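# Push or carry the carton out of the counter-shelf aisle

## Task

Get the carton entirely outside the aisle that runs between the counter and the low shelf, disturbing nothing else if possible. At the end the gripper must be open and away from the carton, and the carton must stay out of the aisle by itself rather than being held there by the robot. The robot must finish upright; tipping over or ending up leaning counts as failure.

## Robot and tools

ROBOT. A Hello Robot Stretch 3: a two-wheeled base (0.33 m long, 0.34 m wide), a mast with a lift, and a single telescoping arm that reaches out to the robot's right side. The gripper cannot move forward or back on its own; drive the base for that. The base cannot drive sideways. Turns happen about a point midway between the drive wheels, 0.05 m behind the front edge. With the arm pulled in and the wrist folded, a turn sweeps a circle of radius 0.28 m; an unfolded level wrist reaches past that circle.

FRAMES. Base frame: origin on the floor between the drive wheels, x ahead, y to the left, z up. Odometry frame: where the base frame was when the scene began. hand_pose is reported in the base frame at the point where closed fingertips meet; with all wrist joints at zero its x axis points up, y points back along the arm toward the mast, z toward the robot's rear.

execute_actions. Argument "actions": a list holding one action (or none, which just reports state and pictures). Argument "cameras": a list from head_camera, nav_camera, wrist_camera, all; omitted, null or ["all"] gives every camera, [] gives none. An action may contain:
- "base": exactly one of {"translate_m": d}, a straight drive of d metres relative to the current base position, forward positive, range -1 to 1; or {"rotate_rad": d}, a turn in place of d radians relative to the current heading, counter-clockwise (left) positive, range -3.2 to 3.2. Offsets count from the base position in the latest reported state.
- "joints": a dictionary of absolute joint targets by name: lift_m 0 to 1.1 (arm height on the mast, m); arm_m 0 to 0.52 (extension, m); wrist_yaw_rad -1.345 to 4.42 (0 along the arm, positive toward the robot's front, 3.0 folded over the base); wrist_pitch_rad -1.57 to 0.451 (0 level, negative tips fingers down); wrist_roll_rad -2.911 to 2.911 (0 fingers side by side); gripper_m -0.089 to 0.179 (bigger is wider; the real fingertip gap is about 0.007 m less when nearly shut and 0.025 m less when fully open, zero under 0.007); head_pan_rad -3.953 to 1.73 (0 ahead, positive left, -1.57 looks along the arm); head_tilt_rad -1.53 to 0.419 (negative looks down).
- "contact_limits": {"arm_m": effort%} from 1 to 100, stopping the arm motion when its effort reaches that value; smaller is softer, but too small halts immediately. It also caps holding force until the next action.
All motions start together. Joints or base left out of an action may still be pushing to an older target. Any unknown key or out-of-range number rejects the whole call with no motion. Each action runs at most 15 s. If a result reports a stop, the rest of that reply's motion, wait and finished_scene calls are skipped.

wait: "seconds" 0 to 10; commands nothing and returns state and pictures. zoom_image: "camera" plus "region" [x0, y0, x1, y1] in pixels of that camera's latest full image, top-left origin, at most 504 by 504. finished_scene: "scene" number; ends the scene for good after the last command is held, and its result states success and gives the next task.

RESULTS. base_status / joint_status: done, off_target (stopped short, may still push), contact_stop, time_out, torque_fault (after the last three the old target is dropped). Arm and lift contact-stop on firm resistance and then go slack until commanded again; a slack lift may sink under load or be pushed up by closing fingers on a surface. Base, wrist and head never contact-stop. A wrist servo pushing hard for several seconds shuts off for 10 s. on_its_own covers uncommanded joints; "held at" is a target, not a position. motor_effort is percent of maximum, positive toward higher values, peak in brackets; readings carry fixed bias and noise. Positive wheel effort pushes forward. lidar_m: 12 distances from the base origin in 30-degree sectors, first straight ahead, counting counter-clockwise (4th left, 7th behind, 10th right), plane 0.17 m high, range 0.15 to 12 m, "-" nothing; blind to clear objects and partly blocked by the robot. wrist_depth_mm (45 to 1000) and head_depth_mm (280 to 4000, sideways image) are 7x7 grids of median depth from top-left. base_odometry counts wheel turns only; heading runs -3.142 to 3.142. turned_by_wheels and turned_by_imu give turn since last result. base_tilt in degrees, forward and right positive, with a fixed bias up to about 4 degrees.

CAMERAS. head_camera and nav_camera move with head pan/tilt; wrist_camera rides on the gripper. Calibration lines give intrinsics and base-to-camera transforms; they drift slightly.

SPEED. Fast driving (0.30 m/s, 1.9 rad/s) only with lift_m under 0.30, arm_m under 0.03 and wrist_yaw_rad over 2.54; otherwise 0.10 m/s and 0.63 rad/s.

GRIPPER. Grip by commanding below the object's width; release by going at least 0.02 above the touch value. Readings do not confirm a hold. Squeezing too hard triggers a stall guard; resend a different value.

SAFETY. Fold or unfold the wrist only with lift_m between 0.32 and 0.95, wrist_pitch_rad -0.4, roll near 0; once folded, lift may drop to 0.25. With yaw below -0.4 keep pitch at -0.5 or lower. Pushing into something rigid with the gripper above about 0.45 m can tip the robot; raised contact limits and repeat pushes worsen this. Never drive while holding or pressing on something immovable, and beware snags, especially reversing. If leaning, undo the last move in small steps, free the gripper, and lower lift to about 0.2. Avoid drops, slams, hard hits, and knocking other items; a loose object may occasionally be nudged by something external.

Each tool is called after "Request:" in YAML: its name, and indented under it one key for each argument.

## Session

Request:
execute_actions:
  actions:
    - {"joints":{"head_tilt_rad":-0.7}}

Scene clock: 0.93 s.
base_odometry: x=+0.000 y=+0.000 heading=+0.000 (m, m, rad; odometry frame)
turned_by_wheels: +0.000 (rad since the last result)
turned_by_imu: +0.000 (rad since the last result)
base_tilt: forward=+1.0 right=+1.7 (deg)
lidar_m: 1.50 1.00 0.92 1.07 1.76 1.24 1.22 1.17 1.48 1.17 1.87 1.86
head_depth_mm: 1521 1676 1880 1991 1624 1347 1154 / 1579 1772 1990 2016 1611 1345 1157 / 1656 1826 2092 1985 1606 1346 1152 / 1727 1924 2218 1976 1598 1331 1145 / 1745 1730 1955 1954 1578 1339 1139 / 1816 1430 1594 1784 1573 1320 1137 / 1900 1273 1356 1490 1555 1317 1132
base_status: not commanded
joint_positions: lift_m=+0.304 arm_m=+0.003 wrist_yaw_rad=+3.080 wrist_pitch_rad=-0.568 wrist_roll_rad=-0.009 gripper_m=+0.037 head_pan_rad=+0.008 head_tilt_rad=-0.691
joint_status: all done
motor_effort: left_wheel=+0(0) right_wheel=-1(1) lift_m=+23(23) arm_m=+0(0) wrist_yaw_rad=+0(0) wrist_pitch_rad=+5(5) wrist_roll_rad=+0(0) gripper_m=+0(0) head_pan_rad=+1(1) head_tilt_rad=-2(24) (%)
hand_pose: x=-0.0087 y=+0.0552 z=+0.2842 quat_wxyz=(+0.219, +0.681, +0.178, +0.676) (m; base frame)
wrist_depth_mm: - - - - - 871 818 / 909 885 879 878 869 846 839 / 725 711 - 702 703 686 691 / 608 600 597 589 584 579 577 / 523 533 - 536 520 503 504 / 468 - - - - 448 441 / - - - - 400 394 395
pictures: head_camera (sideways: a quarter turn clockwise sets it upright), nav_camera (sideways: a quarter turn counterclockwise sets it upright), wrist_camera
camera_calibration (this result's frames):
head_camera: T_world_to_cam=[[-0.641814, -0.0507587, -0.765178, 1.02056], [-0.0353989, 0.998704, -0.036558, 0.0573573], [0.766043, 0.00362302, -0.64278, 0.793186], [0, 0, 0, 1]] pos_world=[0.0494262, -0.0083544, 1.29285]
nav_camera: T_world_to_cam=[[0.639983, -0.0117208, 0.7683, -0.963937], [-0.0071694, -0.999931, -0.00928247, 0.0607598], [0.768356, 0.000432375, -0.640023, 0.78326], [0, 0, 0, 1]] pos_world=[0.0155166, 0.0491188, 1.24246]
wrist_camera: T_world_to_cam=[[0.997235, -0.0703747, -0.0238835, 0.0239654], [-0.0663348, -0.698008, -0.713011, 0.275815], [0.033507, 0.712623, -0.700746, 0.317286], [0, 0, 0, 1]] pos_world=[-0.0162343, -0.0318978, 0.419569]
Images, in order (width x height): head_camera 896x504, nav_camera 672x504, wrist_camera 644x364.

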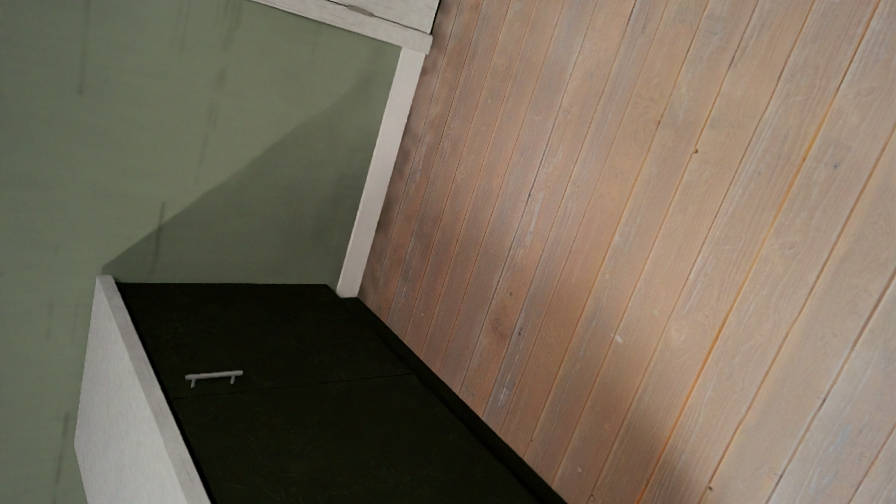

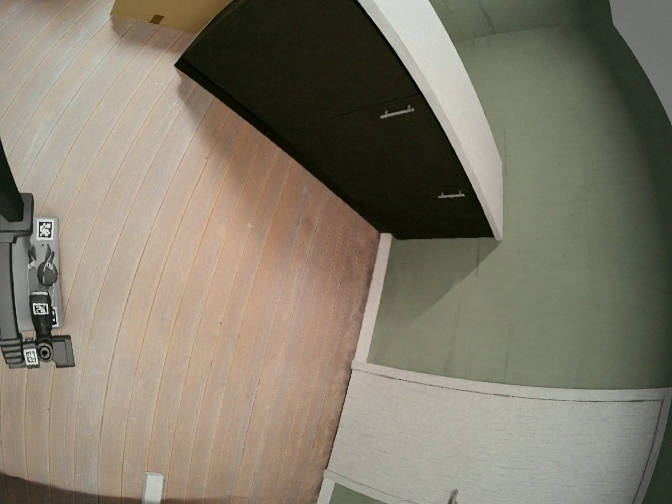

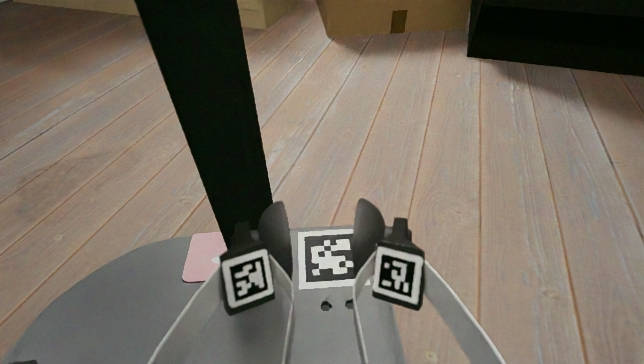

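Request:
execute_actions:
  actions:
    - {"base":{"translate_m":-0.27},"joints":{"lift_m":0.28}}
  cameras: []

Request:
execute_actions:
  actions:
    - {"base":{"rotate_rad":1.15}}
  cameras: []

Request:
execute_actions:
  actions:
    - {"base":{"translate_m":0.4}}
  cameras: ["head_camera","nav_camera"]

Scene clock: 7.77 s.
base_odometry: x=-0.270 y=+0.000 heading=+0.000 (m, m, rad; odometry frame)
turned_by_wheels: +0.000 (rad since the last result)
turned_by_imu: -0.002 (rad since the last result)
base_tilt: forward=+0.9 right=+1.7 (deg)
lidar_m: 1.68 1.11 1.08 1.16 1.45 0.97 0.95 0.97 0.99 1.39 1.23 2.10
head_depth_mm: 1707 1884 2116 2025 1617 1354 1163 / 1793 1972 2227 2023 1615 1346 1158 / 1863 2107 2326 1996 1607 1334 1148 / 1950 2196 2405 1976 1593 1333 1139 / 1930 1915 2228 1962 1581 1334 1142 / 2025 1623 1781 1868 1577 1317 1136 / 2100 1373 1511 1693 1561 1321 1130
base_status: done
joint_positions: lift_m=+0.281 arm_m=+0.003 wrist_yaw_rad=+3.080 wrist_pitch_rad=-0.568 wrist_roll_rad=-0.009 gripper_m=+0.037 head_pan_rad=+0.008 head_tilt_rad=-0.692
joint_status: all done
motor_effort: left_wheel=+0(10) right_wheel=-1(9) lift_m=+13(20) arm_m=+0(0) wrist_yaw_rad=+0(1) wrist_pitch_rad=+5(5) wrist_roll_rad=+0(0) gripper_m=+0(0) head_pan_rad=+0(1) head_tilt_rad=-2(3) (%)
hand_pose: x=-0.0087 y=+0.0552 z=+0.2611 quat_wxyz=(+0.219, +0.681, +0.178, +0.676) (m; base frame)
wrist_depth_mm: - - - - - - 887 / 859 842 816 830 808 809 785 / 680 677 - 665 663 658 646 / 575 573 568 557 559 552 546 / 493 507 - - 495 473 474 / 444 - - - - 417 413 / - - - - 373 375 374
pictures: none
No camera images: the call's "cameras" was empty. Leave "cameras" out to get every camera's image.

Scene clock: 9.80 s.
base_odometry: x=-0.270 y=+0.000 heading=+1.150 (m, m, rad; odometry frame)
turned_by_wheels: +1.150 (rad since the last result)
turned_by_imu: +1.140 (rad since the last result)
base_tilt: forward=+1.1 right=+1.6 (deg)
lidar_m: 1.10 1.17 1.69 0.95 0.95 0.97 1.37 1.23 1.25 2.11 1.52 1.08
head_depth_mm: 2802 1198 1090 1277 1534 1359 1158 / 2803 1356 1213 1312 1530 1349 1158 / 2821 3182 2615 1597 1585 1336 1153 / 2772 3141 1767 1496 1582 1333 1145 / 2779 3115 2585 1469 1561 1331 1138 / 2862 3014 1678 1701 1570 1308 1135 / 2859 2639 1398 1582 1566 1311 1132
base_status: done
joint_positions: lift_m=+0.281 arm_m=+0.003 wrist_yaw_rad=+3.080 wrist_pitch_rad=-0.568 wrist_roll_rad=-0.009 gripper_m=+0.037 head_pan_rad=+0.008 head_tilt_rad=-0.692
joint_status: not commanded
motor_effort: left_wheel=-3(11) right_wheel=+3(12) lift_m=+13(13) arm_m=+0(0) wrist_yaw_rad=+0(0) wrist_pitch_rad=+5(5) wrist_roll_rad=+0(0) gripper_m=+1(0) head_pan_rad=+0(0) head_tilt_rad=-3(3) (%)
hand_pose: x=-0.0087 y=+0.0552 z=+0.2611 quat_wxyz=(+0.219, +0.681, +0.178, +0.676) (m; base frame)
wrist_depth_mm: - 852 929 - - - - / 861 839 830 825 803 803 793 / 696 685 - 669 654 656 657 / 569 571 561 562 558 550 545 / 494 506 - - 492 479 476 / 443 - - - - 419 415 / - - - - 375 374 370
pictures: none
No camera images: the call's "cameras" was empty. Leave "cameras" out to get every camera's image.

Scene clock: 12.80 s.
base_odometry: x=-0.107 y=+0.365 heading=+1.150 (m, m, rad; odometry frame)
turned_by_wheels: +0.000 (rad since the last result)
turned_by_imu: +0.003 (rad since the last result)
base_tilt: forward=+1.0 right=+1.7 (deg)
lidar_m: 0.73 0.80 1.19 1.63 1.13 1.20 1.35 1.54 2.20 2.11 0.93 0.70
head_depth_mm: 2484 2642 863 804 923 1172 1157 / 2463 2757 1175 1152 1131 1250 1158 / 2457 2790 2636 1385 1287 1338 1153 / 2484 2787 2598 1324 1180 1336 1147 / 2486 2789 2581 1328 1139 1277 1141 / 2440 2702 2543 1412 1439 1319 1137 / 2487 2521 2361 1118 1207 1283 1127
base_status: done
joint_positions: lift_m=+0.281 arm_m=+0.003 wrist_yaw_rad=+3.080 wrist_pitch_rad=-0.568 wrist_roll_rad=-0.009 gripper_m=+0.037 head_pan_rad=+0.008 head_tilt_rad=-0.692
joint_status: not commanded
motor_effort: left_wheel=-3(10) right_wheel=+2(11) lift_m=+13(14) arm_m=+1(0) wrist_yaw_rad=+0(0) wrist_pitch_rad=+5(5) wrist_roll_rad=+0(0) gripper_m=+0(0) head_pan_rad=+0(0) head_tilt_rad=-2(2) (%)
hand_pose: x=-0.0087 y=+0.0552 z=+0.2611 quat_wxyz=(+0.219, +0.681, +0.178, +0.676) (m; base frame)
wrist_depth_mm: 851 917 - - - - 862 / 850 839 833 822 812 814 757 / 683 680 - 663 649 658 648 / 576 569 569 561 557 549 541 / 494 503 - - 491 480 470 / 446 - - - - 421 419 / - - - - 378 375 372
pictures: head_camera (sideways: a quarter turn clockwise sets it upright), nav_camera (sideways: a quarter turn counterclockwise sets it upright)
camera_calibration (this result's frames):
head_camera: T_world_to_cam=[[-0.643036, -0.0507682, -0.764152, 1.01923], [-0.0354577, 0.998704, -0.0365135, 0.0572996], [0.765015, 0.00361559, -0.644002, 0.794783], [0, 0, 0, 1]] pos_world=[0.0494118, -0.00835449, 1.29278]
nav_camera: T_world_to_cam=[[0.641209, -0.0117113, 0.767277, -0.962611], [-0.00718379, -0.999931, -0.00925897, 0.0607293], [0.767333, 0.000424979, -0.641249, 0.784861], [0, 0, 0, 1]] pos_world=[0.0154216, 0.0491181, 1.24244]
Images, in order (width x height): head_camera 896x504, nav_camera 672x504.

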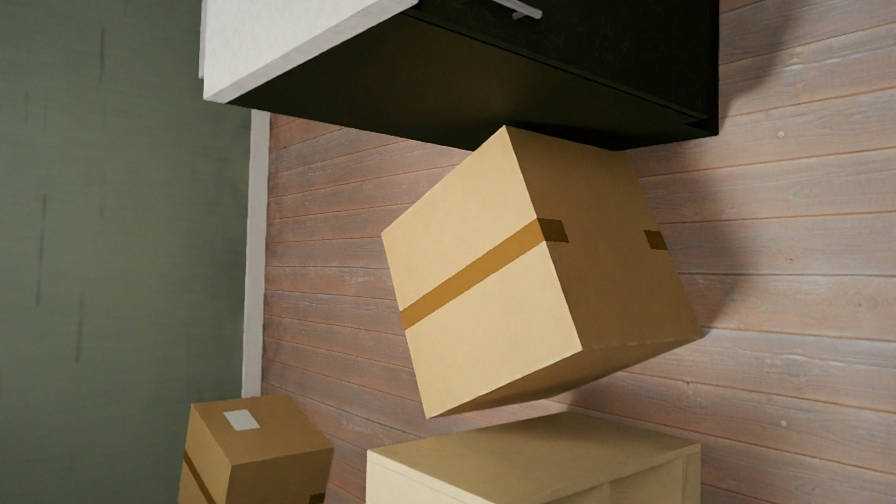

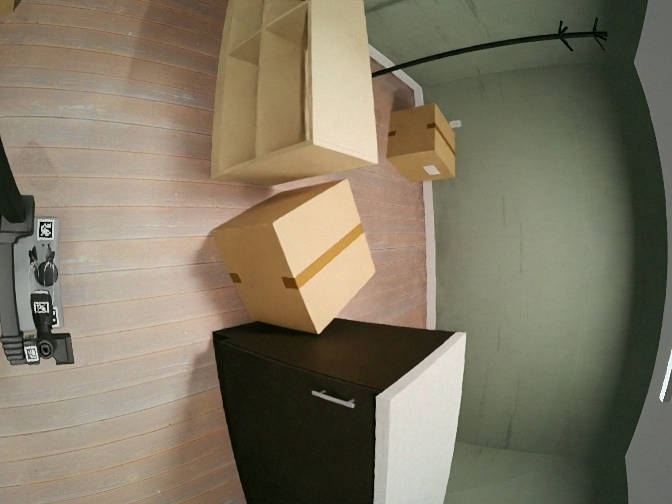

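Request:
execute_actions:
  actions:
    - {"base":{"rotate_rad":0.08}}
  cameras: []

Request:
execute_actions:
  actions:
    - {"base":{"translate_m":0.64},"joints":{"head_tilt_rad":-1.2}}
  cameras: []

Request:
execute_actions:
  actions:
    - {"base":{"translate_m":0.25},"joints":{"lift_m":0.32}}
  cameras: ["head_camera","nav_camera"]

Scene clock: 19.03 s.
base_odometry: x=-0.107 y=+0.365 heading=+1.230 (m, m, rad; odometry frame)
turned_by_wheels: +0.080 (rad since the last result)
turned_by_imu: +0.079 (rad since the last result)
base_tilt: forward=+1.1 right=+1.6 (deg)
lidar_m: 0.73 0.80 1.19 1.62 1.16 1.35 1.77 1.54 2.16 2.11 0.86 0.70
head_depth_mm: 2439 2670 1013 967 943 1098 1160 / 2430 2747 2653 1387 1252 1284 1164 / 2452 2771 2633 1352 1213 1332 1145 / 2526 2809 2585 1324 1166 1309 1148 / 2494 2770 2557 1322 1164 1306 1143 / 2524 2497 2425 1350 1412 1326 1139 / 2550 2470 2444 1064 1178 1289 1129
base_status: done
joint_positions: lift_m=+0.281 arm_m=+0.003 wrist_yaw_rad=+3.080 wrist_pitch_rad=-0.568 wrist_roll_rad=-0.009 gripper_m=+0.037 head_pan_rad=+0.008 head_tilt_rad=-0.692
joint_status: not commanded
motor_effort: left_wheel=-3(12) right_wheel=+2(10) lift_m=+14(14) arm_m=+0(0) wrist_yaw_rad=+0(0) wrist_pitch_rad=+5(5) wrist_roll_rad=+0(0) gripper_m=+0(1) head_pan_rad=+0(1) head_tilt_rad=-3(3) (%)
hand_pose: x=-0.0087 y=+0.0552 z=+0.2611 quat_wxyz=(+0.219, +0.681, +0.178, +0.676) (m; base frame)
wrist_depth_mm: 872 937 - - - - 911 / 860 852 831 817 819 793 782 / 678 690 - 660 656 651 650 / 577 571 568 562 551 552 547 / 489 508 - - 489 480 471 / 444 - - - - 422 418 / - - - - 376 373 375
pictures: none
No camera images: the call's "cameras" was empty. Leave "cameras" out to get every camera's image.

Scene clock: 22.80 s.
base_odometry: x=+0.108 y=+0.968 heading=+1.230 (m, m, rad; odometry frame)
turned_by_wheels: +0.000 (rad since the last result)
turned_by_imu: +0.005 (rad since the last result)
base_tilt: forward=+0.9 right=+1.7 (deg)
lidar_m: - - 0.33 0.92 1.43 1.45 1.96 2.11 2.20 0.34 0.30 0.15
head_depth_mm: 1812 1629 1482 942 899 926 1096 / 1790 1616 1480 912 996 1168 1095 / 1805 1619 988 907 857 1192 - / 1797 1614 987 908 849 1189 - / 1791 1616 1466 906 841 1182 - / 1774 1606 1476 937 1224 1168 - / 1701 1607 1457 890 932 1160 1105
base_status: done
joint_positions: lift_m=+0.281 arm_m=+0.003 wrist_yaw_rad=+3.080 wrist_pitch_rad=-0.568 wrist_roll_rad=-0.009 gripper_m=+0.037 head_pan_rad=+0.008 head_tilt_rad=-1.186
joint_status: all done
motor_effort: left_wheel=-3(9) right_wheel=+3(11) lift_m=+14(13) arm_m=+0(0) wrist_yaw_rad=+0(0) wrist_pitch_rad=+5(5) wrist_roll_rad=+0(0) gripper_m=+0(0) head_pan_rad=+1(1) head_tilt_rad=-5(24) (%)
hand_pose: x=-0.0087 y=+0.0552 z=+0.2611 quat_wxyz=(+0.219, +0.681, +0.178, +0.676) (m; base frame)
wrist_depth_mm: - - - - 356 347 119 / 854 837 830 819 397 380 125 / 695 681 - 669 444 419 130 / 577 565 564 561 506 178 137 / 493 505 - - 493 191 143 / 449 - - - - 205 151 / - - - - 323 209 160
pictures: none
No camera images: the call's "cameras" was empty. Leave "cameras" out to get every camera's image.

Scene clock: 26.20 s.
base_odometry: x=+0.191 y=+1.204 heading=+1.230 (m, m, rad; odometry frame)
turned_by_wheels: +0.000 (rad since the last result)
turned_by_imu: +0.002 (rad since the last result)
base_tilt: forward=+1.2 right=+1.8 (deg)
lidar_m: - - 0.31 0.30 0.32 1.61 2.19 2.35 0.36 0.35 0.15 -
head_depth_mm: 1806 1634 1483 1338 854 912 886 / 1802 1617 1484 912 844 1141 1080 / 1787 1616 1473 915 839 809 - / 1790 1612 1478 905 838 803 - / 1765 1605 1469 903 838 802 - / 1722 1587 1457 1351 1251 1173 - / 1547 1599 1457 1350 968 947 918
base_status: done
joint_positions: lift_m=+0.319 arm_m=+0.003 wrist_yaw_rad=+3.080 wrist_pitch_rad=-0.568 wrist_roll_rad=-0.009 gripper_m=+0.037 head_pan_rad=+0.008 head_tilt_rad=-1.186
joint_status: all done
motor_effort: left_wheel=+5(15) right_wheel=+4(11) lift_m=+31(33) arm_m=+0(0) wrist_yaw_rad=-1(0) wrist_pitch_rad=+5(5) wrist_roll_rad=+0(0) gripper_m=+0(0) head_pan_rad=+1(0) head_tilt_rad=-4(4) (%)
hand_pose: x=-0.0087 y=+0.0552 z=+0.3000 quat_wxyz=(+0.219, +0.681, +0.178, +0.676) (m; base frame)
wrist_depth_mm: - - 327 327 328 111 81 / 933 924 362 365 356 114 83 / 744 749 - 415 394 118 85 / 623 624 603 476 208 123 87 / 541 536 549 535 193 127 90 / 476 - - - - 132 92 / 435 - - - 225 129 94
pictures: head_camera (sideways: a quarter turn clockwise sets it upright), nav_camera (sideways: a quarter turn counterclockwise sets it upright)
camera_calibration (this result's frames):
head_camera: T_world_to_cam=[[-0.928397, -0.052928, -0.367801, 0.504595], [-0.049438, 0.998598, -0.0189116, 0.0344511], [0.368287, 0.000625873, -0.929712, 1.16865], [0, 0, 0, 1]] pos_world=[0.0397697, -0.00842695, 1.27275]
nav_camera: T_world_to_cam=[[0.928327, -0.00953818, 0.371642, -0.448917], [-0.00980527, -0.999951, -0.00117105, 0.0502123], [0.371635, -0.00255694, -0.928375, 1.16057], [0, 0, 0, 1]] pos_world=[-0.0140737, 0.0488955, 1.24434]
Images, in order (width x height): head_camera 896x504, nav_camera 672x504.

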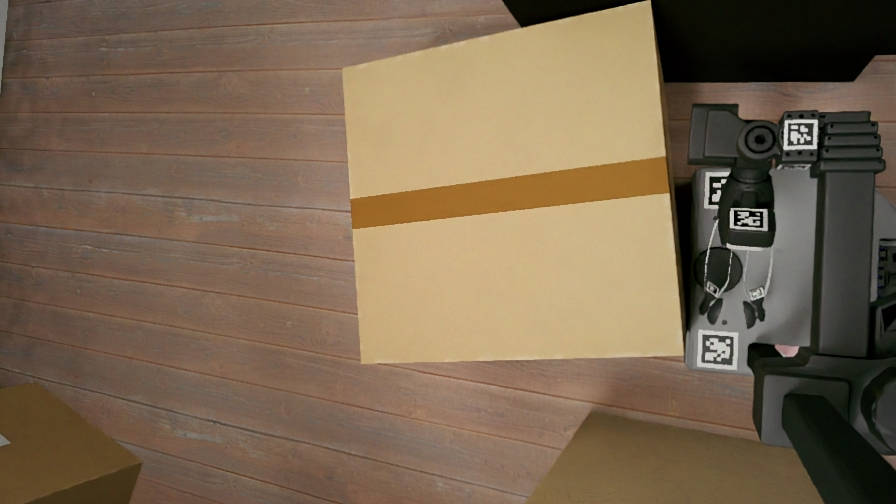

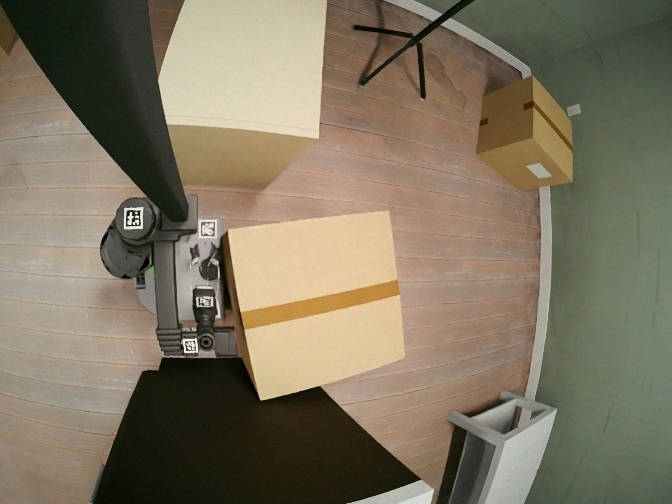

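Request:
execute_actions:
  actions:
    - {"base":{"translate_m":0.6}}
  cameras: ["nav_camera"]

Request:
execute_actions:
  actions:
    - {"base":{"translate_m":-1},"joints":{"lift_m":0.28,"head_tilt_rad":-0.8}}
  cameras: ["nav_camera"]

Scene clock: 35.70 s.
base_odometry: x=+0.392 y=+1.769 heading=+1.229 (m, m, rad; odometry frame)
turned_by_wheels: -0.001 (rad since the last result)
turned_by_imu: +0.004 (rad since the last result)
base_tilt: forward=+1.0 right=+1.8 (deg)
lidar_m: - - 0.99 0.95 1.14 0.48 2.78 0.52 0.47 0.19 0.15 -
head_depth_mm: 1500 1639 1485 937 852 1152 1097 / 1522 1629 1496 915 845 806 1089 / 1516 1624 1482 909 839 803 - / 1541 1607 1462 905 841 796 - / 1550 1600 1462 911 837 805 - / 1587 1579 1458 1340 1247 1169 - / 1252 1362 1446 1341 1239 1160 1094
base_status: done
joint_positions: lift_m=+0.319 arm_m=+0.003 wrist_yaw_rad=+3.080 wrist_pitch_rad=-0.568 wrist_roll_rad=-0.009 gripper_m=+0.037 head_pan_rad=+0.008 head_tilt_rad=-1.186
joint_status: not commanded
on_its_own: right_wheel is at rest, and its effort (+27) is outside its rest range (-18 to +18)
motor_effort: left_wheel=-1(15) right_wheel=+27(34) lift_m=+31(31) arm_m=+0(0) wrist_yaw_rad=+1(0) wrist_pitch_rad=+5(5) wrist_roll_rad=+0(0) gripper_m=+0(0) head_pan_rad=+1(0) head_tilt_rad=-5(4) (%)
hand_pose: x=-0.0087 y=+0.0552 z=+0.3000 quat_wxyz=(+0.219, +0.681, +0.178, +0.676) (m; base frame)
wrist_depth_mm: 873 861 - - - 105 73 / 776 756 910 900 825 107 73 / 621 669 - 736 203 109 74 / 497 601 623 622 209 110 75 / 505 535 549 553 188 112 76 / 476 - - - - 114 77 / 434 - - - 202 109 78
pictures: nav_camera (sideways: a quarter turn counterclockwise sets it upright)
camera_calibration (this result's frames):
nav_camera: T_world_to_cam=[[0.928331, -0.0095118, 0.371633, -0.448904], [-0.0097769, -0.999952, -0.00117087, 0.0502119], [0.371626, -0.00254646, -0.928379, 1.16057], [0, 0, 0, 1]] pos_world=[-0.0140757, 0.0488949, 1.24434]
Images, in order (width x height): nav_camera 672x504.

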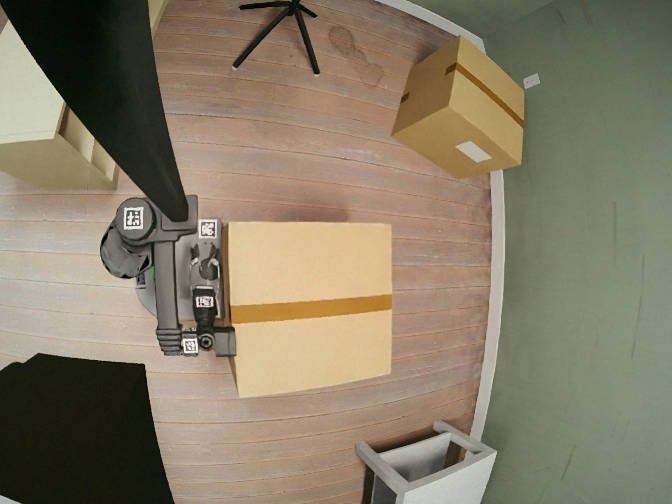

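Scene clock: 40.93 s.
base_odometry: x=+0.057 y=+0.827 heading=+1.229 (m, m, rad; odometry frame)
turned_by_wheels: +0.000 (rad since the last result)
turned_by_imu: -0.007 (rad since the last result)
base_tilt: forward=+1.0 right=+1.6 (deg)
lidar_m: 1.04 0.44 0.40 1.53 1.32 1.40 1.81 1.97 2.20 0.48 0.37 0.49
head_depth_mm: 2090 2395 2226 1778 983 933 891 / 2101 2396 2075 1632 1480 1244 1115 / 2082 2445 1484 1423 1469 1266 1116 / 2152 2437 1464 1437 1465 1264 1108 / 2171 2478 2098 1647 1470 1262 1099 / 2145 2089 2067 1717 1447 1237 1101 / 2172 1931 2044 1709 909 951 1035
base_status: done
joint_positions: lift_m=+0.281 arm_m=+0.003 wrist_yaw_rad=+3.080 wrist_pitch_rad=-0.568 wrist_roll_rad=-0.009 gripper_m=+0.037 head_pan_rad=+0.008 head_tilt_rad=-0.803
joint_status: all done
motor_effort: left_wheel=-2(12) right_wheel=+1(20) lift_m=+14(27) arm_m=+0(1) wrist_yaw_rad=+0(0) wrist_pitch_rad=+5(5) wrist_roll_rad=+0(0) gripper_m=+0(0) head_pan_rad=+0(0) head_tilt_rad=+1(17) (%)
hand_pose: x=-0.0087 y=+0.0552 z=+0.2611 quat_wxyz=(+0.219, +0.681, +0.178, +0.676) (m; base frame)
wrist_depth_mm: - - - - 885 843 351 / 859 841 834 822 757 619 393 / 688 686 - 668 660 469 443 / 573 569 569 567 554 519 508 / 497 507 - - 490 481 473 / 443 - - - - 419 416 / - - - - 376 375 373
pictures: nav_camera (sideways: a quarter turn counterclockwise sets it upright)
camera_calibration (this result's frames):
nav_camera: T_world_to_cam=[[0.721695, -0.0110839, 0.692122, -0.865154], [-0.0080845, -0.999939, -0.0075834, 0.0585522], [0.692164, -0.00012256, -0.72174, 0.890013], [0, 0, 0, 1]] pos_world=[0.00881655, 0.0490684, 1.24159]
Images, in order (width x height): nav_camera 672x504.

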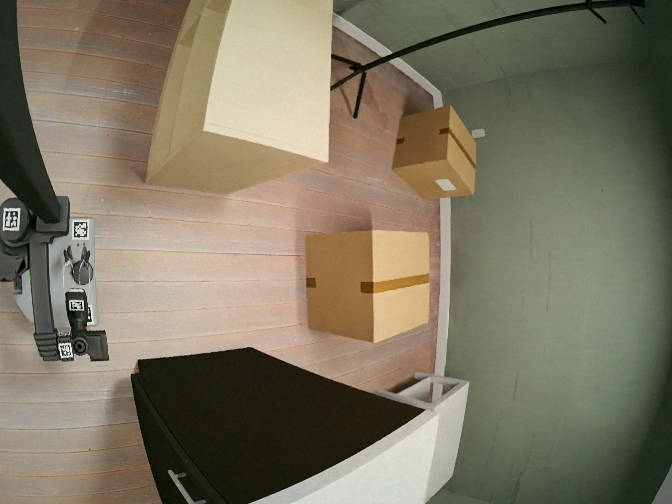

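Request:
finished_scene:
  scene: 1

The scene is finished: the task was done.


## Next scene

The same job, from a new start.

Request:
execute_actions:
  actions:
    - {"joints":{"head_tilt_rad":-0.8}}

Scene clock: 0.97 s.
base_odometry: x=+0.000 y=+0.000 heading=+0.000 (m, m, rad; odometry frame)
turned_by_wheels: +0.000 (rad since the last result)
turned_by_imu: +0.000 (rad since the last result)
base_tilt: forward=+1.1 right=+1.6 (deg)
lidar_m: 0.71 0.81 1.74 1.22 1.56 2.24 2.23 1.14 0.67 0.67 0.81 1.18
head_depth_mm: 1304 1512 1787 1850 1537 1314 1145 / 1300 1513 1781 1843 1526 1312 1141 / 1308 1493 1763 1773 1521 1305 1137 / 1296 1490 1671 1256 1424 1297 1129 / 1295 1483 1628 1212 1287 1288 1129 / 1287 1481 1661 1206 1402 1281 1119 / 1282 1479 1740 1283 1455 1280 1118
base_status: not commanded
joint_positions: lift_m=+0.464 arm_m=+0.003 wrist_yaw_rad=+3.005 wrist_pitch_rad=-0.603 wrist_roll_rad=-0.009 gripper_m=+0.037 head_pan_rad=+0.008 head_tilt_rad=-0.790
joint_status: all done
motor_effort: left_wheel=+0(1) right_wheel=+0(0) lift_m=+24(24) arm_m=+0(1) wrist_yaw_rad=+0(0) wrist_pitch_rad=+5(5) wrist_roll_rad=+0(0) gripper_m=+0(1) head_pan_rad=+1(1) head_tilt_rad=-4(25) (%)
hand_pose: x=+0.0056 y=+0.0481 z=+0.4372 quat_wxyz=(+0.255, +0.685, +0.165, +0.663) (m; base frame)
wrist_depth_mm: - - - - - - - / - - - - - - - / 991 960 948 938 914 898 896 / 810 813 795 793 774 772 774 / 707 709 700 693 694 669 674 / 635 625 630 619 - 600 586 / 559 565 - - 537 534 532
pictures: head_camera (sideways: a quarter turn clockwise sets it upright), nav_camera (sideways: a quarter turn counterclockwise sets it upright), wrist_camera
camera_calibration (this result's frames):
head_camera: T_world_to_cam=[[-0.714126, -0.051304, -0.698135, 0.933625], [-0.0388673, 0.998678, -0.0336326, 0.0535653], [0.698938, 0.00311679, -0.715176, 0.88776], [0, 0, 0, 1]] pos_world=[0.0483181, -0.00836276, 1.2885]
nav_camera: T_world_to_cam=[[0.712613, -0.0111731, 0.701468, -0.877278], [-0.008013, -0.999938, -0.0077868, 0.0588166], [0.701512, -0.0000718947, -0.712658, 0.878144], [0, 0, 0, 1]] pos_world=[0.00960341, 0.0490742, 1.24166]
wrist_camera: T_world_to_cam=[[0.989101, -0.145343, -0.0235309, 0.0163433], [-0.121477, -0.715268, -0.688211, 0.371195], [0.0831959, 0.683569, -0.725129, 0.440848], [0, 0, 0, 1]] pos_world=[-0.00775015, -0.0334707, 0.575516]
Images, in order (width x height): head_camera 896x504, nav_camera 672x504, wrist_camera 644x364.

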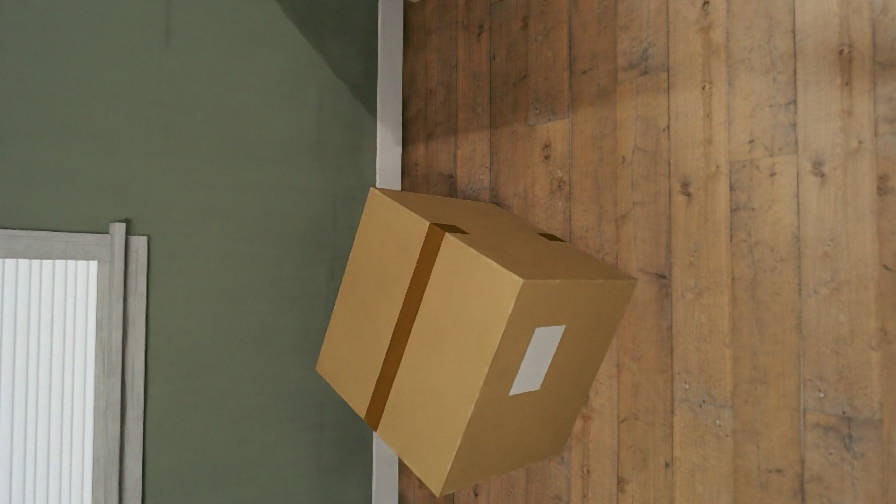

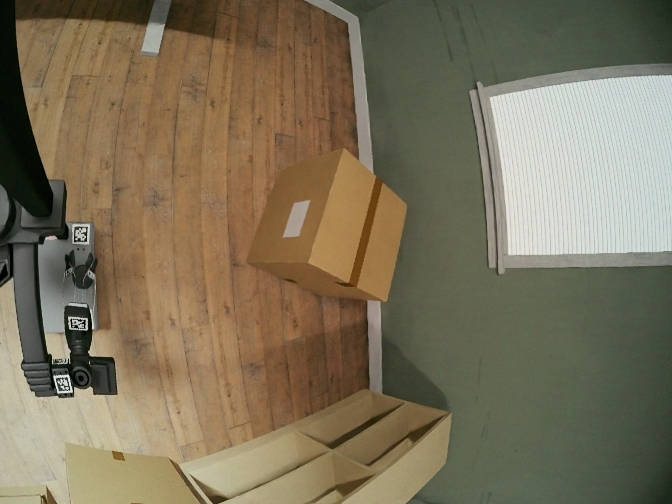

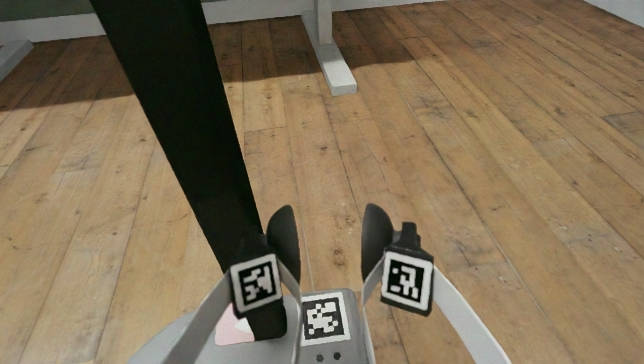

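Request:
execute_actions:
  actions:
    - {"base":{"rotate_rad":-1.6},"joints":{"lift_m":0.29}}
  cameras: ["head_camera","nav_camera"]

Scene clock: 7.47 s.
base_odometry: x=+0.000 y=+0.000 heading=-1.600 (m, m, rad; odometry frame)
turned_by_wheels: -1.600 (rad since the last result)
turned_by_imu: -1.589 (rad since the last result)
base_tilt: forward=+1.0 right=+1.6 (deg)
lidar_m: 0.67 0.80 1.19 0.71 0.80 1.74 1.22 1.57 1.59 2.24 1.15 0.67
head_depth_mm: 2721 1101 1105 1122 1350 1307 1142 / 2763 2982 2055 1350 1453 1305 1135 / 2774 2970 2302 1219 1108 1295 1133 / 2732 2979 2288 1218 1189 1293 1132 / 2715 2973 2223 1211 1293 1294 1126 / 2691 2602 1260 1266 1435 1285 1120 / 2626 2425 1165 1339 1458 1275 1115
base_status: done
joint_positions: lift_m=+0.291 arm_m=+0.003 wrist_yaw_rad=+3.005 wrist_pitch_rad=-0.603 wrist_roll_rad=-0.009 gripper_m=+0.037 head_pan_rad=+0.008 head_tilt_rad=-0.790
joint_status: all done
motor_effort: left_wheel=+2(12) right_wheel=-3(10) lift_m=+14(19) arm_m=+0(0) wrist_yaw_rad=+0(0) wrist_pitch_rad=+5(5) wrist_roll_rad=+0(0) gripper_m=+0(0) head_pan_rad=+1(0) head_tilt_rad=-3(3) (%)
hand_pose: x=+0.0056 y=+0.0481 z=+0.2641 quat_wxyz=(+0.255, +0.685, +0.165, +0.663) (m; base frame)
wrist_depth_mm: - - 719 962 - 983 865 / 855 836 781 798 789 763 758 / 694 680 661 665 646 643 630 / 578 574 562 555 547 540 538 / 503 506 - - 491 474 466 / 454 - - - - 421 414 / - - - - 379 377 368
pictures: head_camera (sideways: a quarter turn clockwise sets it upright), nav_camera (sideways: a quarter turn counterclockwise sets it upright)
camera_calibration (this result's frames):
head_camera: T_world_to_cam=[[-0.714607, -0.0513075, -0.697642, 0.932985], [-0.0388903, 0.998678, -0.0336109, 0.0535373], [0.698444, 0.00311293, -0.715658, 0.88839], [0, 0, 0, 1]] pos_world=[0.0483089, -0.00836284, 1.28847]
nav_camera: T_world_to_cam=[[0.713097, -0.0111695, 0.700977, -0.876641], [-0.00801856, -0.999938, -0.00777607, 0.0588027], [0.70102, -0.0000757341, -0.713142, 0.878776], [0, 0, 0, 1]] pos_world=[0.00956188, 0.0490739, 1.24165]
Images, in order (width x height): head_camera 896x504, nav_camera 672x504.

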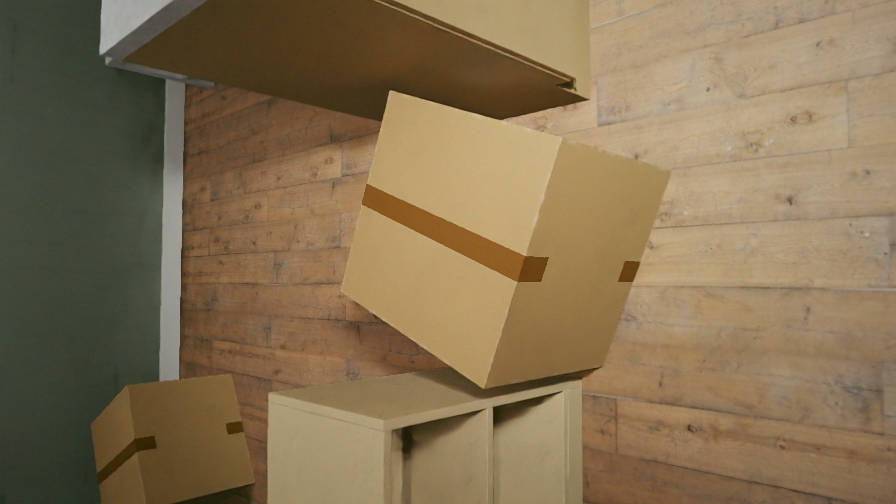

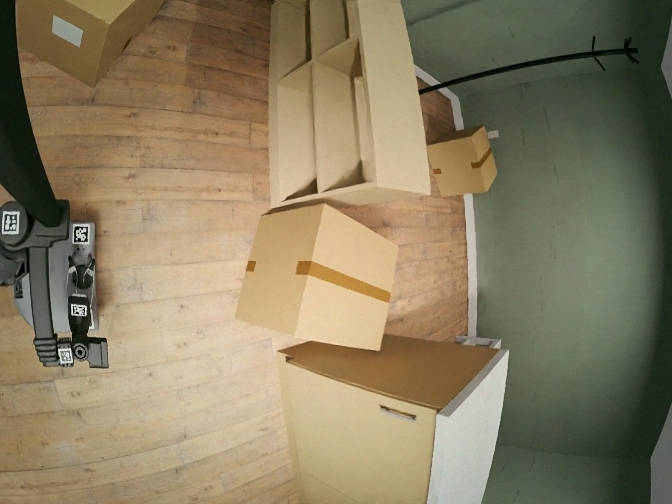

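Request:
execute_actions:
  actions:
    - {"base":{"rotate_rad":-0.07}}
  cameras: []

Request:
execute_actions:
  actions:
    - {"base":{"translate_m":0.58},"joints":{"head_tilt_rad":-1.2}}
  cameras: []

Request:
execute_actions:
  actions:
    - {"base":{"translate_m":0.2},"joints":{"lift_m":0.32}}
  cameras: ["head_camera","nav_camera"]

Scene clock: 15.23 s.
base_odometry: x=+0.000 y=+0.000 heading=-1.670 (m, m, rad; odometry frame)
turned_by_wheels: -0.070 (rad since the last result)
turned_by_imu: -0.069 (rad since the last result)
base_tilt: forward=+1.0 right=+1.8 (deg)
lidar_m: 0.67 0.77 1.19 0.71 0.76 1.79 1.21 1.67 1.57 2.23 1.25 0.88
head_depth_mm: 2725 989 956 1100 1430 1300 1135 / 2755 1245 1289 1329 1455 1306 1137 / 2811 3041 2290 1226 1173 1294 1132 / 2750 2977 2266 1216 1162 1293 1130 / 2741 2929 2235 1203 1253 1287 1125 / 2704 2930 2255 1276 1410 1283 1121 / 2623 2435 1193 1235 1431 1267 1116
base_status: done
joint_positions: lift_m=+0.291 arm_m=+0.003 wrist_yaw_rad=+3.005 wrist_pitch_rad=-0.603 wrist_roll_rad=-0.009 gripper_m=+0.037 head_pan_rad=+0.008 head_tilt_rad=-0.790
joint_status: not commanded
motor_effort: left_wheel=+2(11) right_wheel=-3(10) lift_m=+14(15) arm_m=-1(0) wrist_yaw_rad=+0(0) wrist_pitch_rad=+5(5) wrist_roll_rad=+0(0) gripper_m=+0(0) head_pan_rad=+1(0) head_tilt_rad=-3(3) (%)
hand_pose: x=+0.0056 y=+0.0481 z=+0.2641 quat_wxyz=(+0.255, +0.685, +0.165, +0.663) (m; base frame)
wrist_depth_mm: - - 727 - - 948 829 / 848 802 777 791 776 768 750 / 702 689 659 651 649 636 624 / 581 565 559 553 549 544 534 / 500 514 - - 484 471 466 / 450 - - - - 419 416 / - - - - 383 374 373
pictures: none
No camera images: the call's "cameras" was empty. Leave "cameras" out to get every camera's image.

Scene clock: 18.83 s.
base_odometry: x=-0.057 y=-0.577 heading=-1.670 (m, m, rad; odometry frame)
turned_by_wheels: +0.000 (rad since the last result)
turned_by_imu: +0.004 (rad since the last result)
base_tilt: forward=+1.0 right=+1.6 (deg)
lidar_m: - 0.15 0.22 0.94 0.97 1.02 1.79 1.99 2.34 1.37 0.15 -
head_depth_mm: 1789 843 873 906 1072 1193 1116 / 1846 1674 1122 945 1233 1207 1109 / 1841 1650 1507 919 853 941 - / 1807 1644 998 922 850 1194 - / 1821 1644 998 915 859 1215 - / 1813 1639 1490 914 873 1191 - / 1805 1620 1473 1027 1201 1180 1118
base_status: done
joint_positions: lift_m=+0.291 arm_m=+0.003 wrist_yaw_rad=+3.005 wrist_pitch_rad=-0.603 wrist_roll_rad=-0.009 gripper_m=+0.037 head_pan_rad=+0.008 head_tilt_rad=-1.186
joint_status: all done
motor_effort: left_wheel=+1(13) right_wheel=-3(7) lift_m=+14(13) arm_m=+0(0) wrist_yaw_rad=+0(0) wrist_pitch_rad=+5(5) wrist_roll_rad=+0(0) gripper_m=+0(0) head_pan_rad=+1(1) head_tilt_rad=-4(20) (%)
hand_pose: x=+0.0056 y=+0.0481 z=+0.2641 quat_wxyz=(+0.255, +0.685, +0.165, +0.663) (m; base frame)
wrist_depth_mm: 847 - - 968 804 266 159 / 809 832 817 798 659 259 157 / 678 674 663 655 609 253 154 / 574 562 560 559 536 247 152 / 500 513 - - 431 241 149 / 456 - - - - 235 148 / - - - - 377 213 145
pictures: none
No camera images: the call's "cameras" was empty. Leave "cameras" out to get every camera's image.

Scene clock: 22.17 s.
base_odometry: x=-0.077 y=-0.776 heading=-1.670 (m, m, rad; odometry frame)
turned_by_wheels: +0.000 (rad since the last result)
turned_by_imu: +0.000 (rad since the last result)
base_tilt: forward=+0.9 right=+1.7 (deg)
lidar_m: - - 0.15 0.19 1.17 1.11 1.99 2.17 2.31 0.19 0.15 -
head_depth_mm: 1812 1638 814 842 879 1026 1119 / 1830 1657 1519 1014 873 1159 1114 / 1830 1657 1507 923 850 815 - / 1814 1641 1502 918 848 815 - / 1832 1639 1504 916 849 813 - / 1793 1627 1484 910 846 1159 - / 1774 1637 1503 1354 984 1150 1123
base_status: done
joint_positions: lift_m=+0.319 arm_m=+0.003 wrist_yaw_rad=+3.005 wrist_pitch_rad=-0.603 wrist_roll_rad=-0.009 gripper_m=+0.037 head_pan_rad=+0.008 head_tilt_rad=-1.187
joint_status: all done
motor_effort: left_wheel=+16(31) right_wheel=+11(55) lift_m=+32(35) arm_m=+1(0) wrist_yaw_rad=+0(0) wrist_pitch_rad=+5(5) wrist_roll_rad=+0(0) gripper_m=+0(1) head_pan_rad=+1(1) head_tilt_rad=-4(4) (%)
hand_pose: x=+0.0056 y=+0.0481 z=+0.2930 quat_wxyz=(+0.255, +0.685, +0.165, +0.663) (m; base frame)
wrist_depth_mm: - - - 802 148 87 61 / 926 895 872 669 154 88 62 / 749 716 712 572 162 91 63 / 618 615 600 564 171 94 65 / 532 534 - 530 147 97 66 / 474 - - - - 100 68 / - - - - 182 97 69
pictures: head_camera (sideways: a quarter turn clockwise sets it upright), nav_camera (sideways: a quarter turn counterclockwise sets it upright)
camera_calibration (this result's frames):
head_camera: T_world_to_cam=[[-0.928581, -0.0529131, -0.367339, 0.503994], [-0.0494299, 0.998599, -0.0188908, 0.0344238], [0.367824, 0.000615904, -0.929895, 1.16889], [0, 0, 0, 1]] pos_world=[0.039755, -0.00842766, 1.27273]
nav_camera: T_world_to_cam=[[0.928512, -0.00955312, 0.37118, -0.448316], [-0.00982345, -0.999951, -0.00116241, 0.0502011], [0.371173, -0.00256696, -0.92856, 1.16081], [0, 0, 0, 1]] pos_world=[-0.0141015, 0.0488956, 1.24435]
Images, in order (width x height): head_camera 896x504, nav_camera 672x504.

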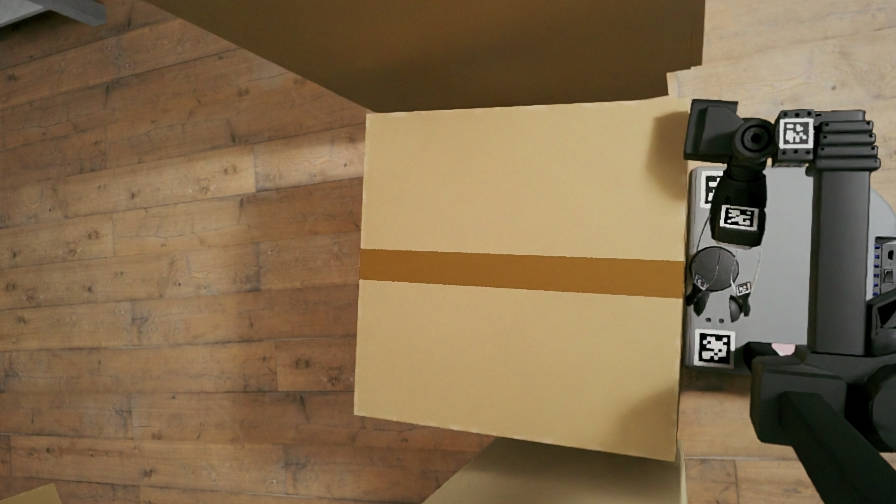

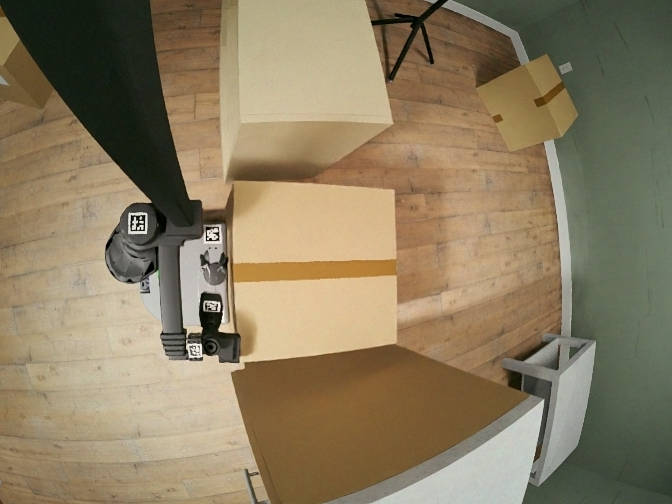

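Request:
execute_actions:
  actions:
    - {"base":{"rotate_rad":0.09}}
  cameras: []

Request:
execute_actions:
  actions:
    - {"base":{"translate_m":0.85}}
  cameras: ["nav_camera"]

Scene clock: 28.40 s.
base_odometry: x=-0.077 y=-0.776 heading=-1.580 (m, m, rad; odometry frame)
turned_by_wheels: +0.089 (rad since the last result)
turned_by_imu: +0.088 (rad since the last result)
base_tilt: forward=+1.0 right=+1.6 (deg)
lidar_m: - - 0.15 0.33 1.12 1.11 1.99 2.17 2.27 0.18 0.15 -
head_depth_mm: 1833 1667 987 929 919 971 1114 / 1830 1667 1498 932 864 1126 1114 / 1832 1651 1503 922 854 817 - / 1809 1640 1503 919 850 813 - / 1830 1644 1487 914 848 813 - / 1806 1630 1485 923 847 1169 - / 1749 1638 1491 1000 1000 1168 1124
base_status: done
joint_positions: lift_m=+0.319 arm_m=+0.003 wrist_yaw_rad=+3.005 wrist_pitch_rad=-0.603 wrist_roll_rad=-0.009 gripper_m=+0.037 head_pan_rad=+0.008 head_tilt_rad=-1.187
joint_status: not commanded
on_its_own: right_wheel is at rest, and its effort (+32) is outside its rest range (-18 to +18)
motor_effort: left_wheel=-4(9) right_wheel=+32(42) lift_m=+32(33) arm_m=+0(0) wrist_yaw_rad=+0(0) wrist_pitch_rad=+5(5) wrist_roll_rad=+0(0) gripper_m=+0(0) head_pan_rad=+1(0) head_tilt_rad=-4(4) (%)
hand_pose: x=+0.0056 y=+0.0481 z=+0.2930 quat_wxyz=(+0.255, +0.685, +0.165, +0.663) (m; base frame)
wrist_depth_mm: 958 - - 894 197 107 73 / 889 892 884 756 204 109 74 / 741 719 716 654 211 111 75 / 618 612 600 581 219 113 76 / 537 534 - 546 180 115 77 / 481 - - - - 117 78 / - - - - 217 112 79
pictures: none
No camera images: the call's "cameras" was empty. Leave "cameras" out to get every camera's image.

Scene clock: 38.00 s.
base_odometry: x=-0.085 y=-1.626 heading=-1.580 (m, m, rad; odometry frame)
turned_by_wheels: +0.000 (rad since the last result)
turned_by_imu: +0.007 (rad since the last result)
base_tilt: forward=+1.0 right=+1.7 (deg)
lidar_m: - - 0.15 0.19 1.16 0.53 2.83 0.46 0.42 0.19 0.15 -
head_depth_mm: 1567 1650 1525 1396 1285 1193 1115 / 1568 1655 1497 947 863 1156 1115 / 1570 1655 1503 921 854 807 - / 1579 1654 1492 914 846 812 - / 1573 1632 1495 916 851 808 - / 1567 1620 1485 928 844 1161 - / 1582 1626 1484 1362 1263 1173 1123
base_status: done
joint_positions: lift_m=+0.319 arm_m=+0.003 wrist_yaw_rad=+3.005 wrist_pitch_rad=-0.603 wrist_roll_rad=-0.009 gripper_m=+0.037 head_pan_rad=+0.008 head_tilt_rad=-1.187
joint_status: not commanded
on_its_own: right_wheel is at rest, and its effort (+20) is outside its rest range (-18 to +18)
motor_effort: left_wheel=+12(29) right_wheel=+20(47) lift_m=+32(32) arm_m=+0(0) wrist_yaw_rad=+0(0) wrist_pitch_rad=+5(5) wrist_roll_rad=+0(0) gripper_m=+1(1) head_pan_rad=+0(1) head_tilt_rad=-4(5) (%)
hand_pose: x=+0.0056 y=+0.0481 z=+0.2930 quat_wxyz=(+0.255, +0.685, +0.165, +0.663) (m; base frame)
wrist_depth_mm: 851 - - - 148 87 61 / 745 777 882 861 154 89 62 / 612 698 714 698 162 92 63 / 549 611 600 594 171 94 65 / 521 533 - 547 147 97 66 / 481 - - - - 100 67 / - - - - 182 96 69
pictures: nav_camera (sideways: a quarter turn counterclockwise sets it upright)
camera_calibration (this result's frames):
nav_camera: T_world_to_cam=[[0.928521, -0.00951204, 0.371157, -0.448286], [-0.00977931, -0.999952, -0.00116198, 0.0502003], [0.37115, -0.00255074, -0.928569, 1.16082], [0, 0, 0, 1]] pos_world=[-0.0141051, 0.0488947, 1.24435]
Images, in order (width x height): nav_camera 672x504.

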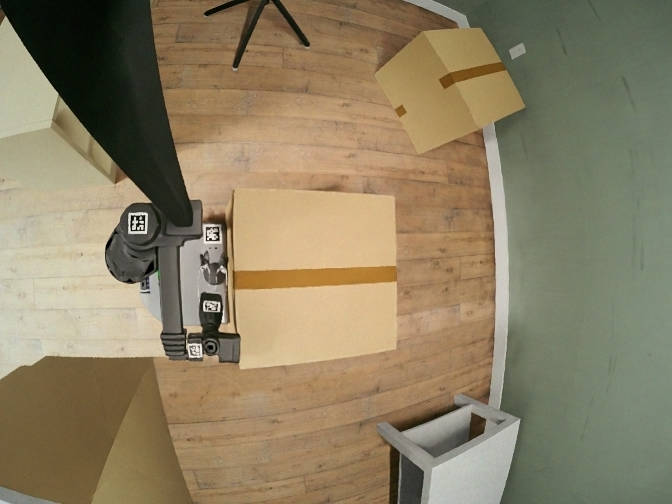

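Request:
execute_actions:
  actions:
    - {"base":{"translate_m":-1},"joints":{"lift_m":0.28}}
  cameras: []

Request:
finished_scene:
  scene: 2

Scene clock: 45.53 s.
base_odometry: x=-0.076 y=-0.626 heading=-1.580 (m, m, rad; odometry frame)
turned_by_wheels: +0.000 (rad since the last result)
turned_by_imu: -0.007 (rad since the last result)
base_tilt: forward=+1.0 right=+1.5 (deg)
lidar_m: 1.04 0.47 0.39 0.95 1.01 1.23 1.85 2.04 2.27 0.64 0.38 0.47
head_depth_mm: 1843 1641 943 939 936 1193 1115 / 1820 1641 1520 1357 1251 1201 1106 / 1213 1354 1496 1390 1274 1216 - / 1215 1366 1507 1373 1273 1209 - / 1208 1375 1486 1375 1272 1219 - / 1814 1625 1492 1352 1259 1191 - / 1812 1629 1055 983 1193 1179 1122
base_status: done
joint_positions: lift_m=+0.281 arm_m=+0.003 wrist_yaw_rad=+3.005 wrist_pitch_rad=-0.603 wrist_roll_rad=-0.009 gripper_m=+0.037 head_pan_rad=+0.008 head_tilt_rad=-1.187
joint_status: all done
motor_effort: left_wheel=-2(13) right_wheel=+2(15) lift_m=+15(26) arm_m=+0(0) wrist_yaw_rad=+0(1) wrist_pitch_rad=+5(5) wrist_roll_rad=+0(0) gripper_m=+0(0) head_pan_rad=+1(0) head_tilt_rad=-5(4) (%)
hand_pose: x=+0.0056 y=+0.0481 z=+0.2541 quat_wxyz=(+0.255, +0.685, +0.165, +0.663) (m; base frame)
wrist_depth_mm: 838 - - - 785 385 396 / 806 805 787 788 658 430 456 / 680 658 644 627 595 492 523 / 560 558 548 543 533 528 526 / 489 510 - - 479 455 457 / - - - - - 406 402 / - - - - 371 365 364
pictures: none
No camera images: the call's "cameras" was empty. Leave "cameras" out to get every camera's image.

The scene is finished: the task was done.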